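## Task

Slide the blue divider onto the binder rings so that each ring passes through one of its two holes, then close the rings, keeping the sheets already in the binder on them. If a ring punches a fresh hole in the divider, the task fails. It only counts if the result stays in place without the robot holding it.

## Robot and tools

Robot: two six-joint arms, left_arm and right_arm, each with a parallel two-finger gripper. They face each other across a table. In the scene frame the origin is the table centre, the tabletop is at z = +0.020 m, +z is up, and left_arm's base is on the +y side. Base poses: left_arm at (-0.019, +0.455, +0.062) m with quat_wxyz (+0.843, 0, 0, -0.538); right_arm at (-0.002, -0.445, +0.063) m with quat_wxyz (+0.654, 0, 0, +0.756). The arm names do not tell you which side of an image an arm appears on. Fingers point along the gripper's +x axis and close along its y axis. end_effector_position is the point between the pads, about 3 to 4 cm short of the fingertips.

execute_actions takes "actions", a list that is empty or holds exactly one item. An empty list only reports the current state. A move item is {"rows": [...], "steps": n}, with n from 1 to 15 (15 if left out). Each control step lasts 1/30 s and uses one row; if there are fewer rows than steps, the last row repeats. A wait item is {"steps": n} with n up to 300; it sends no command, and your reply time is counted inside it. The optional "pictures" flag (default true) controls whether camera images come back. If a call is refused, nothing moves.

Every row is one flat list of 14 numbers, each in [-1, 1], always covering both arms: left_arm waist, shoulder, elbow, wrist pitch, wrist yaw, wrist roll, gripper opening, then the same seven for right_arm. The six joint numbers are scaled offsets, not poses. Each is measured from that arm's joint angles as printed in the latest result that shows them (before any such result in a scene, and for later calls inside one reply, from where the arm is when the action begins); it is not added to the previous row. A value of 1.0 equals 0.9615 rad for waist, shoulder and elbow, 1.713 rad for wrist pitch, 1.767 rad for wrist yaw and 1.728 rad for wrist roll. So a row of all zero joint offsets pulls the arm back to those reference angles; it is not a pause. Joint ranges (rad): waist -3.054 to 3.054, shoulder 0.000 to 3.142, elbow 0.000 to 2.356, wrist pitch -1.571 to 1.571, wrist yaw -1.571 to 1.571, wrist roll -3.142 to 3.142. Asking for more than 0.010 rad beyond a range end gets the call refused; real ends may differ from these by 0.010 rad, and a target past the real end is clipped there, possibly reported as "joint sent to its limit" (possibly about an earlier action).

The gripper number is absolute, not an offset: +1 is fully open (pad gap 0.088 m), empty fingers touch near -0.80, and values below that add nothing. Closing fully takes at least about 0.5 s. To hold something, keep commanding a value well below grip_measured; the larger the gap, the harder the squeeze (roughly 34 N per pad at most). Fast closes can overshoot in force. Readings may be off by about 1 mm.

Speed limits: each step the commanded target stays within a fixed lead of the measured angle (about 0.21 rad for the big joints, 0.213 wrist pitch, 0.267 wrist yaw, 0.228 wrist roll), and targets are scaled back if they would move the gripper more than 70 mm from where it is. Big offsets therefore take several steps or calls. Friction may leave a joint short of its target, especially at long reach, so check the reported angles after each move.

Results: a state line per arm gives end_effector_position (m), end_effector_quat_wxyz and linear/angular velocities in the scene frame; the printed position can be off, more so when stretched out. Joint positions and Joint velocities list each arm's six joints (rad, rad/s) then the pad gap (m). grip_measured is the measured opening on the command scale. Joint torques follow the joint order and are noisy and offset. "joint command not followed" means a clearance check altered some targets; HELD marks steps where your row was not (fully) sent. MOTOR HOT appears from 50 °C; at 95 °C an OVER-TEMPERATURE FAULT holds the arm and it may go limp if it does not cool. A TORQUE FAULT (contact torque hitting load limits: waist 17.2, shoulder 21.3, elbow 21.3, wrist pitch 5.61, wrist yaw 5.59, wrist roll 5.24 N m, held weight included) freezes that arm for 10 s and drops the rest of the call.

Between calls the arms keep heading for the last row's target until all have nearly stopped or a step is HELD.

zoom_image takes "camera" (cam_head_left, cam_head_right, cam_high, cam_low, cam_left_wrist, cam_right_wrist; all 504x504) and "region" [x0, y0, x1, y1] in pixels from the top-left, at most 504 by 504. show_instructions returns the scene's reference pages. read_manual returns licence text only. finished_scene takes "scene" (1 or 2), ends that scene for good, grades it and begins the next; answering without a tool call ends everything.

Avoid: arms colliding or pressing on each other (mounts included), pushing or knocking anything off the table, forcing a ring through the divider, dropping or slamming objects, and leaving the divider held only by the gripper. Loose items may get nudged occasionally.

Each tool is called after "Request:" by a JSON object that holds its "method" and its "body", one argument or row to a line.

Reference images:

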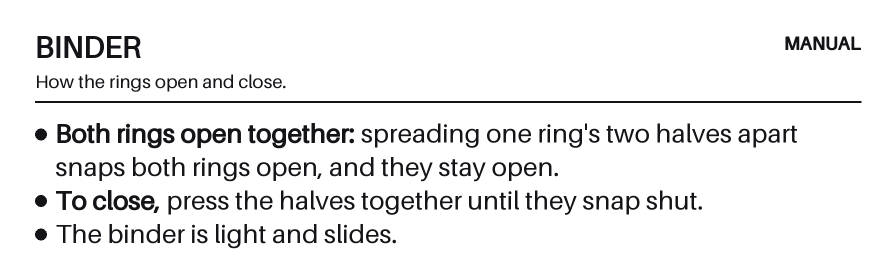

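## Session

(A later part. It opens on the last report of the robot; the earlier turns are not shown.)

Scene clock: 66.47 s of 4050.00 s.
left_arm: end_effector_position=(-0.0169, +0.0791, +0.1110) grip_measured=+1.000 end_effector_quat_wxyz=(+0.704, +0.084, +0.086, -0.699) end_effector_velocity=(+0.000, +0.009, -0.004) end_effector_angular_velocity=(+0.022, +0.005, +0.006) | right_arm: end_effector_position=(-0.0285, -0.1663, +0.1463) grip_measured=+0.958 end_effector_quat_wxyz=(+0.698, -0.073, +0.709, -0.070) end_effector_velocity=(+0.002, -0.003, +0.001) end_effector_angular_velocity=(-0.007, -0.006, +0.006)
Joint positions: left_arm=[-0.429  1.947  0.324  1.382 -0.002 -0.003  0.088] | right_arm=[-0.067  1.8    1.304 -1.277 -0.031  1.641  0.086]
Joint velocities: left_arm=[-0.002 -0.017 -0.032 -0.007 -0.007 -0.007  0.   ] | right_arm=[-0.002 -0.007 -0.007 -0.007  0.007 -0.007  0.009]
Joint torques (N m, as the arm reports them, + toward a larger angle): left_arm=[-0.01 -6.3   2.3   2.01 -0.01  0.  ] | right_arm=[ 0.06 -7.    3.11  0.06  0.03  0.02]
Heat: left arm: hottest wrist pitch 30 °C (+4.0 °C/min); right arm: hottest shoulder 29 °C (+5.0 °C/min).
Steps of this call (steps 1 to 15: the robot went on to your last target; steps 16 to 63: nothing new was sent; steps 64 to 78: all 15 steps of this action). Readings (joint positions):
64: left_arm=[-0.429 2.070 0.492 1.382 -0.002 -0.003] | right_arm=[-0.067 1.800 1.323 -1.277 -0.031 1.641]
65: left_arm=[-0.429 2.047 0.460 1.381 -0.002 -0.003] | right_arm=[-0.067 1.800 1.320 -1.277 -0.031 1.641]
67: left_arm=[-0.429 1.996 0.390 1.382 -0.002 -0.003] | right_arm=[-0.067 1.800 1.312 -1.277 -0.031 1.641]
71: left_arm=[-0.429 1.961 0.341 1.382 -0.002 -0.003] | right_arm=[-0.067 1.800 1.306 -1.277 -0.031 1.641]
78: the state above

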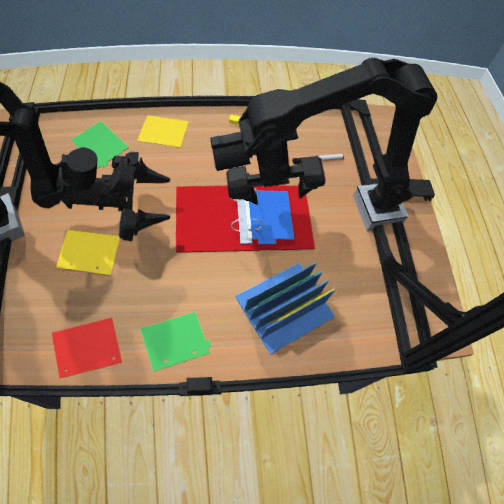

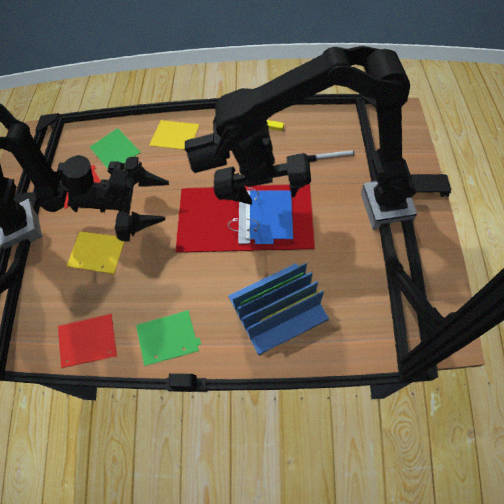

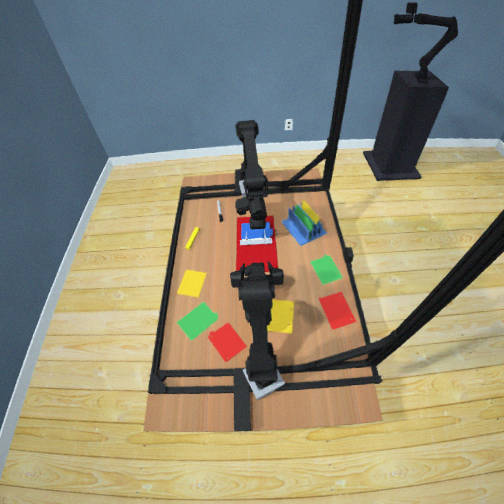

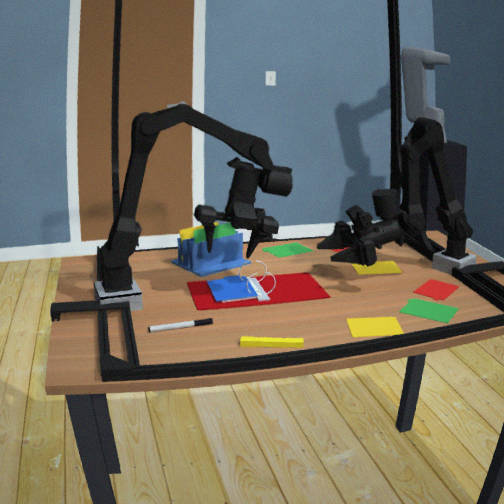

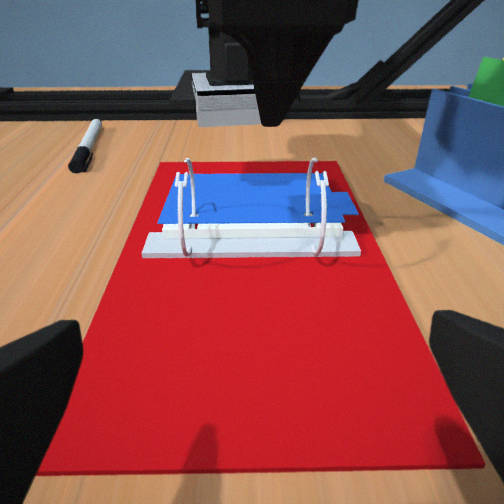

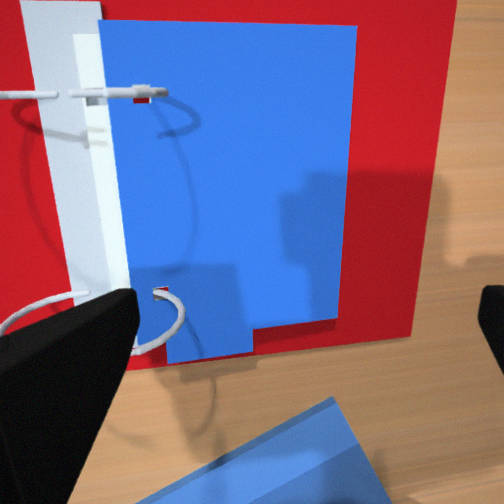

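Request:
{"method": "execute_actions", "body": {
  "actions": [
    {"rows":[[0,0,0,0,0,0,1,0.083,0.08,0.095,0.111,0.02,0.046,1]]}
  ],
  "pictures": false
}}

Request:
{"method": "execute_actions", "body": {
  "actions": [
    {"rows":[[0,0,0,0,0,0,1,0,0.035,-0.065,0.05,0,0,1],[0,0,0,0,0,0,1,0,0.035,-0.065,0.05,0,0,1],[0,0,0,0,0,0,1,0,0.035,-0.065,0.05,0,0,1],[0,0,0,0,0,0,1,0,0.07,-0.128,0.102,0,0,1]]}
  ]
}}

Scene clock: 68.43 s of 4050.00 s.
left_arm: end_effector_position=(-0.0169, +0.0799, +0.1110) grip_measured=+1.000 end_effector_quat_wxyz=(+0.704, +0.084, +0.087, -0.699) end_effector_velocity=(+0.000, +0.001, -0.001) end_effector_angular_velocity=(+0.007, +0.005, +0.006) | right_arm: end_effector_position=(-0.0541, -0.1094, +0.1400) grip_measured=+0.982 end_effector_quat_wxyz=(+0.707, -0.005, +0.708, +0.001) end_effector_velocity=(-0.005, +0.006, -0.001) end_effector_angular_velocity=(+0.018, +0.025, -0.005)
Joint positions: left_arm=[-0.429  1.945  0.321  1.382 -0.002 -0.003  0.088] | right_arm=[ 0.008  1.865  1.381 -1.092 -0.002  1.716  0.087]
Joint velocities: left_arm=[-0.002 -0.002 -0.002 -0.007 -0.007 -0.007  0.   ] | right_arm=[ 0.002  0.007  0.007  0.022 -0.022  0.007  0.   ]
Joint torques (N m, as the arm reports them, + toward a larger angle): left_arm=[ 0.   -5.17  3.69  2.02  0.    0.  ] | right_arm=[ 0.37 -6.68  5.71  0.55  0.21  0.1 ]
Heat: left arm: hottest wrist pitch 31 °C (+5.0 °C/min); right arm: hottest shoulder 29 °C (+5.0 °C/min).
Steps of this call (steps 1 to 15: the robot went on to your last target; steps 16 to 44: nothing new was sent; steps 45 to 59: all 15 steps of this action). Readings (joint positions):
45: left_arm=[-0.429 1.945 0.321 1.382 -0.002 -0.003] | right_arm=[-0.064 1.804 1.307 -1.266 -0.027 1.651]
46: left_arm=[-0.429 1.945 0.321 1.382 -0.002 -0.003] | right_arm=[-0.052 1.813 1.317 -1.224 -0.020 1.668]
48: left_arm=[-0.429 1.945 0.321 1.382 -0.002 -0.003] | right_arm=[-0.024 1.840 1.349 -1.150 -0.014 1.688]
52: left_arm=[-0.429 1.945 0.321 1.382 -0.002 -0.003] | right_arm=[0.006 1.859 1.371 -1.112 -0.007 1.708]
59: the state above

Scene clock: 68.93 s of 4050.00 s.
left_arm: end_effector_position=(-0.0169, +0.0799, +0.1110) grip_measured=+1.000 end_effector_quat_wxyz=(+0.704, +0.084, +0.087, -0.699) end_effector_velocity=(+0.000, +0.001, -0.003) end_effector_angular_velocity=(+0.012, +0.005, +0.006) | right_arm: end_effector_position=(-0.0542, -0.1092, +0.0936) grip_measured=+0.982 end_effector_quat_wxyz=(+0.707, -0.007, +0.707, -0.001) end_effector_velocity=(-0.003, +0.004, +0.000) end_effector_angular_velocity=(+0.018, +0.025, -0.010)
Joint positions: left_arm=[-0.429  1.945  0.321  1.382 -0.002 -0.003  0.088] | right_arm=[ 0.009  1.927  1.27  -0.924 -0.002  1.717  0.087]
Joint velocities: left_arm=[-0.002  0.002 -0.002 -0.007 -0.007 -0.007  0.   ] | right_arm=[-0.002 -0.002 -0.002  0.022 -0.022  0.007 -0.   ]
Joint torques (N m, as the arm reports them, + toward a larger angle): left_arm=[-0.04 -5.4   3.31  2.02  0.01  0.  ] | right_arm=[ 0.04 -7.38  3.06  0.51  0.03 -0.03]
Heat: left arm: hottest wrist pitch 31 °C (+5.0 °C/min); right arm: hottest shoulder 29 °C (+5.0 °C/min).
Steps of this call (steps 1 to 15: all 15 steps of this action). Readings (joint positions):
1: left_arm=[-0.429 1.945 0.321 1.382 -0.002 -0.003] | right_arm=[0.009 1.867 1.377 -1.082 -0.002 1.717]
2: left_arm=[-0.429 1.945 0.321 1.382 -0.002 -0.003] | right_arm=[0.009 1.869 1.370 -1.059 -0.002 1.717]
4: left_arm=[-0.429 1.945 0.321 1.382 -0.002 -0.003] | right_arm=[0.009 1.878 1.352 -1.028 -0.002 1.717]
8: left_arm=[-0.429 1.945 0.321 1.382 -0.002 -0.003] | right_arm=[0.009 1.913 1.293 -0.957 -0.002 1.717]
15: the state above

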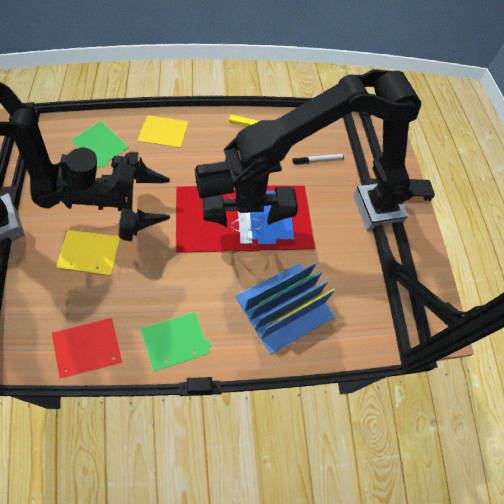

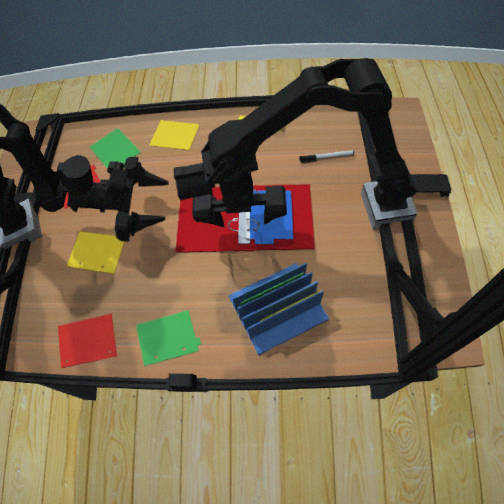

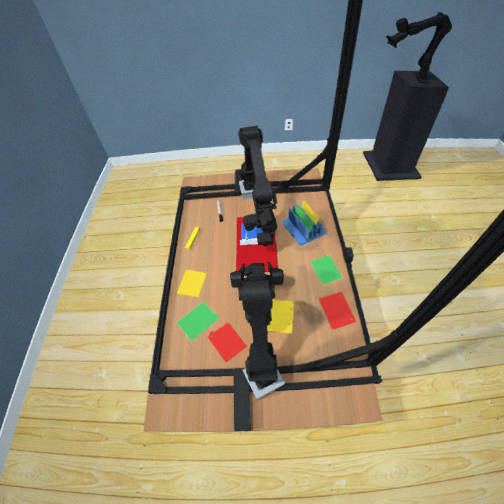

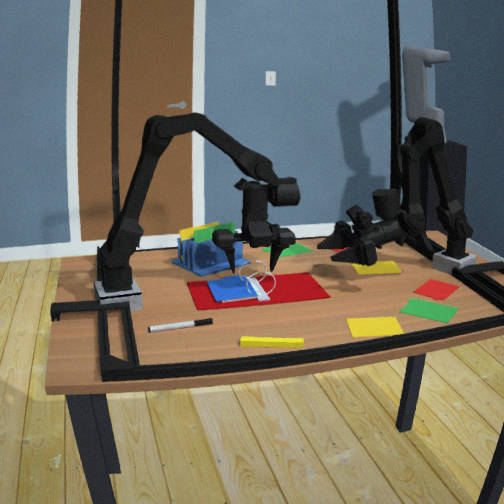

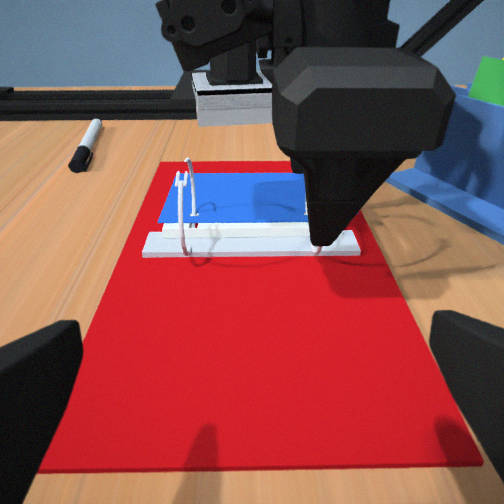

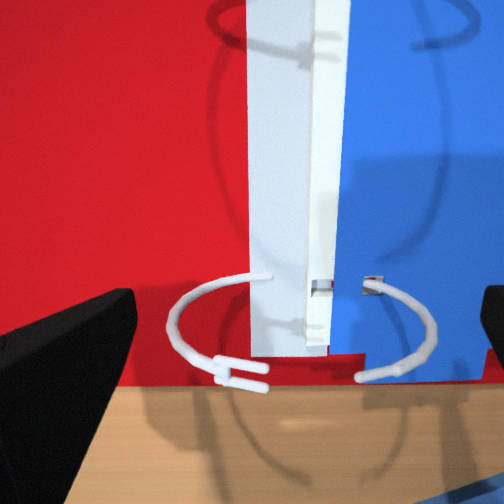

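Lower slightly and close to ~54 mm.

Request:
{"method": "execute_actions", "body": {
  "actions": [
    {"rows":[[0,0,0,0,0,0,1,0.01,0.028,0,0.012,0,0,0.8],[0,0,0,0,0,0,1,0.01,0.028,0,0.012,0,0,0.8],[0,0,0,0,0,0,1,0.01,0.028,0,0.012,0,0,0.7],[0,0,0,0,0,0,1,0.01,0.028,0,0.012,0,0,0.7],[0,0,0,0,0,0,1,0.01,0.028,0,0.012,0,0,0.6],[0,0,0,0,0,0,1,0.01,0.028,0,0.012,0,0,0.5],[0,0,0,0,0,0,1,0.01,0.028,0,0.012,0,0,0.4],[0,0,0,0,0,0,1,0.01,0.028,0,0.012,0,0,0.28]]}
  ],
  "pictures": false
}}

Request:
{"method": "execute_actions", "body": {
  "actions": [
    {"rows":[[0,0,0,0,0,0,1,0,0,0,0,0,0,0.28],[0,0,0,0,0,0,1,0,0,0,0,0,0,0.28],[0,0,0,0,0,0,1,0,0,0,0,0,0,0.28],[0,0,0,0,0,0,1,0,0,0,0,0,0,1]]}
  ]
}}

Scene clock: 72.80 s of 4050.00 s.
left_arm: end_effector_position=(-0.0169, +0.0799, +0.1111) grip_measured=+1.000 end_effector_quat_wxyz=(+0.704, +0.084, +0.086, -0.699) end_effector_velocity=(+0.000, +0.001, -0.001) end_effector_angular_velocity=(+0.007, +0.005, +0.006) | right_arm: end_effector_position=(-0.0565, -0.1074, +0.0861) grip_measured=+0.323 end_effector_quat_wxyz=(+0.707, -0.010, +0.707, +0.000) end_effector_velocity=(+0.002, -0.000, +0.001) end_effector_angular_velocity=(-0.001, -0.008, +0.005)
Joint positions: left_arm=[-0.429  1.945  0.321  1.383 -0.002 -0.003  0.088] | right_arm=[ 0.015  1.948  1.267 -0.903 -0.001  1.717  0.055]
Joint velocities: left_arm=[-0.002 -0.002 -0.002 -0.007 -0.007 -0.007  0.   ] | right_arm=[-0.002 -0.002  0.002 -0.007  0.007 -0.007 -0.017]
Joint torques (N m, as the arm reports them, + toward a larger angle): left_arm=[ 0.01 -5.43  3.28  2.03  0.    0.  ] | right_arm=[ 0.43 -7.4   4.31  0.3   0.    0.  ]
Heat: left arm: hottest wrist pitch 31 °C (+4.0 °C/min); right arm: hottest shoulder 29 °C (+4.0 °C/min).
Steps of this call (steps 1 to 15: the robot went on to your last target; steps 16 to 90: nothing new was sent; then 0.37 s passed at rest; steps 91 to 105: all 15 steps of this action). Readings (joint positions):
91: left_arm=[-0.429 1.945 0.321 1.383 -0.002 -0.003] | right_arm=[0.009 1.928 1.267 -0.919 -0.002 1.717]
92: left_arm=[-0.429 1.945 0.321 1.383 -0.002 -0.003] | right_arm=[0.009 1.930 1.267 -0.915 -0.002 1.717]
94: left_arm=[-0.429 1.945 0.321 1.383 -0.002 -0.003] | right_arm=[0.011 1.935 1.267 -0.910 -0.002 1.717]
98: left_arm=[-0.429 1.945 0.321 1.383 -0.002 -0.003] | right_arm=[0.014 1.943 1.267 -0.906 -0.002 1.717]
105: the state above

Scene clock: 73.30 s of 4050.00 s.
left_arm: end_effector_position=(-0.0169, +0.0799, +0.1111) grip_measured=+1.000 end_effector_quat_wxyz=(+0.704, +0.084, +0.086, -0.699) end_effector_velocity=(-0.000, +0.000, +0.002) end_effector_angular_velocity=(-0.007, +0.023, +0.001) | right_arm: end_effector_position=(-0.0565, -0.1074, +0.0861) grip_measured=+0.954 end_effector_quat_wxyz=(+0.707, -0.010, +0.707, +0.000) end_effector_velocity=(-0.001, -0.004, +0.001) end_effector_angular_velocity=(-0.018, +0.005, +0.010)
Joint positions: left_arm=[-0.429  1.945  0.321  1.383 -0.002 -0.003  0.088] | right_arm=[ 0.015  1.948  1.267 -0.903 -0.001  1.717  0.086]
Joint velocities: left_arm=[ 0.002 -0.002 -0.002  0.007  0.007 -0.022  0.   ] | right_arm=[ 0.002 -0.002  0.002 -0.022 -0.007 -0.007  0.011]
Joint torques (N m, as the arm reports them, + toward a larger angle): left_arm=[-0.06 -5.44  3.28  2.03  0.01  0.  ] | right_arm=[ 0.   -8.06  4.08  0.42  0.04  0.02]
Heat: left arm: hottest wrist pitch 31 °C (+4.0 °C/min); right arm: hottest shoulder 29 °C (+4.0 °C/min).
Steps of this call (steps 1 to 15: all 15 steps of this action). Readings (joint positions):
1: left_arm=[-0.429 1.945 0.321 1.383 -0.002 -0.003] | right_arm=[0.015 1.948 1.267 -0.902 -0.001 1.717]
2: left_arm=[-0.429 1.945 0.321 1.383 -0.002 -0.003] | right_arm=[0.015 1.948 1.267 -0.903 -0.001 1.717]
4: left_arm=[-0.429 1.945 0.321 1.383 -0.002 -0.003] | right_arm=[0.015 1.948 1.267 -0.903 -0.001 1.717]
8: left_arm=[-0.429 1.945 0.321 1.383 -0.002 -0.003] | right_arm=[0.015 1.948 1.267 -0.903 -0.001 1.717]
15: the state above

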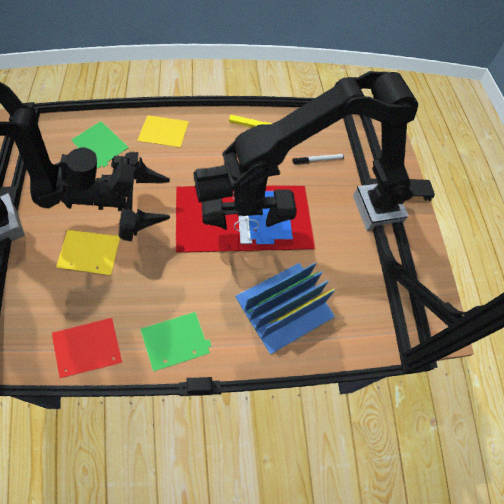

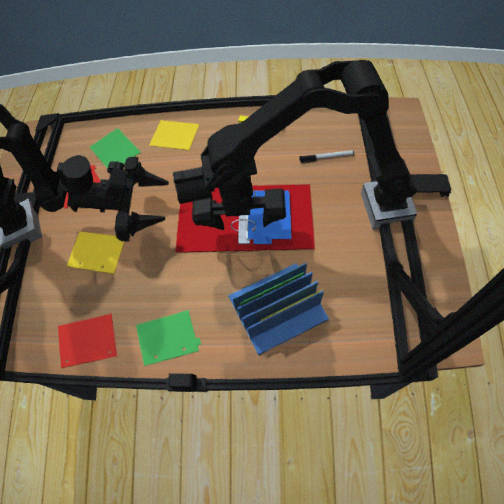

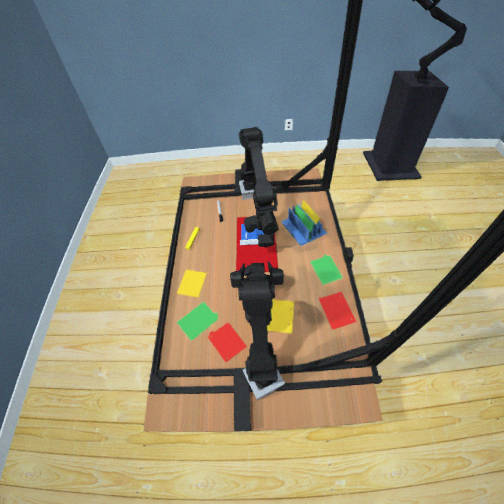

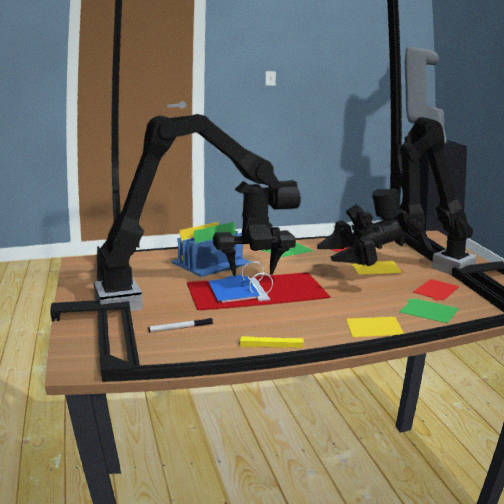

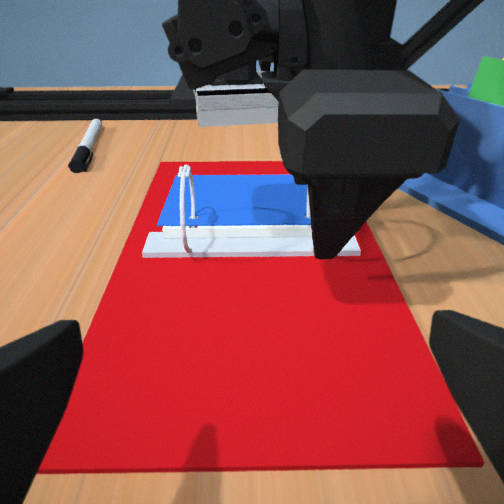

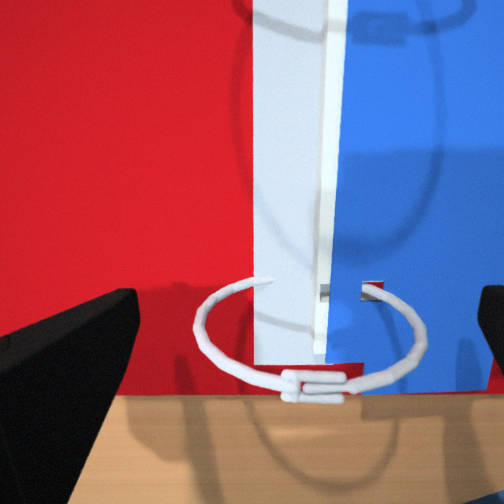

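Request:
{"method": "finished_scene", "body": {
  "scene": 1
}}

The scene is finished: the task was done.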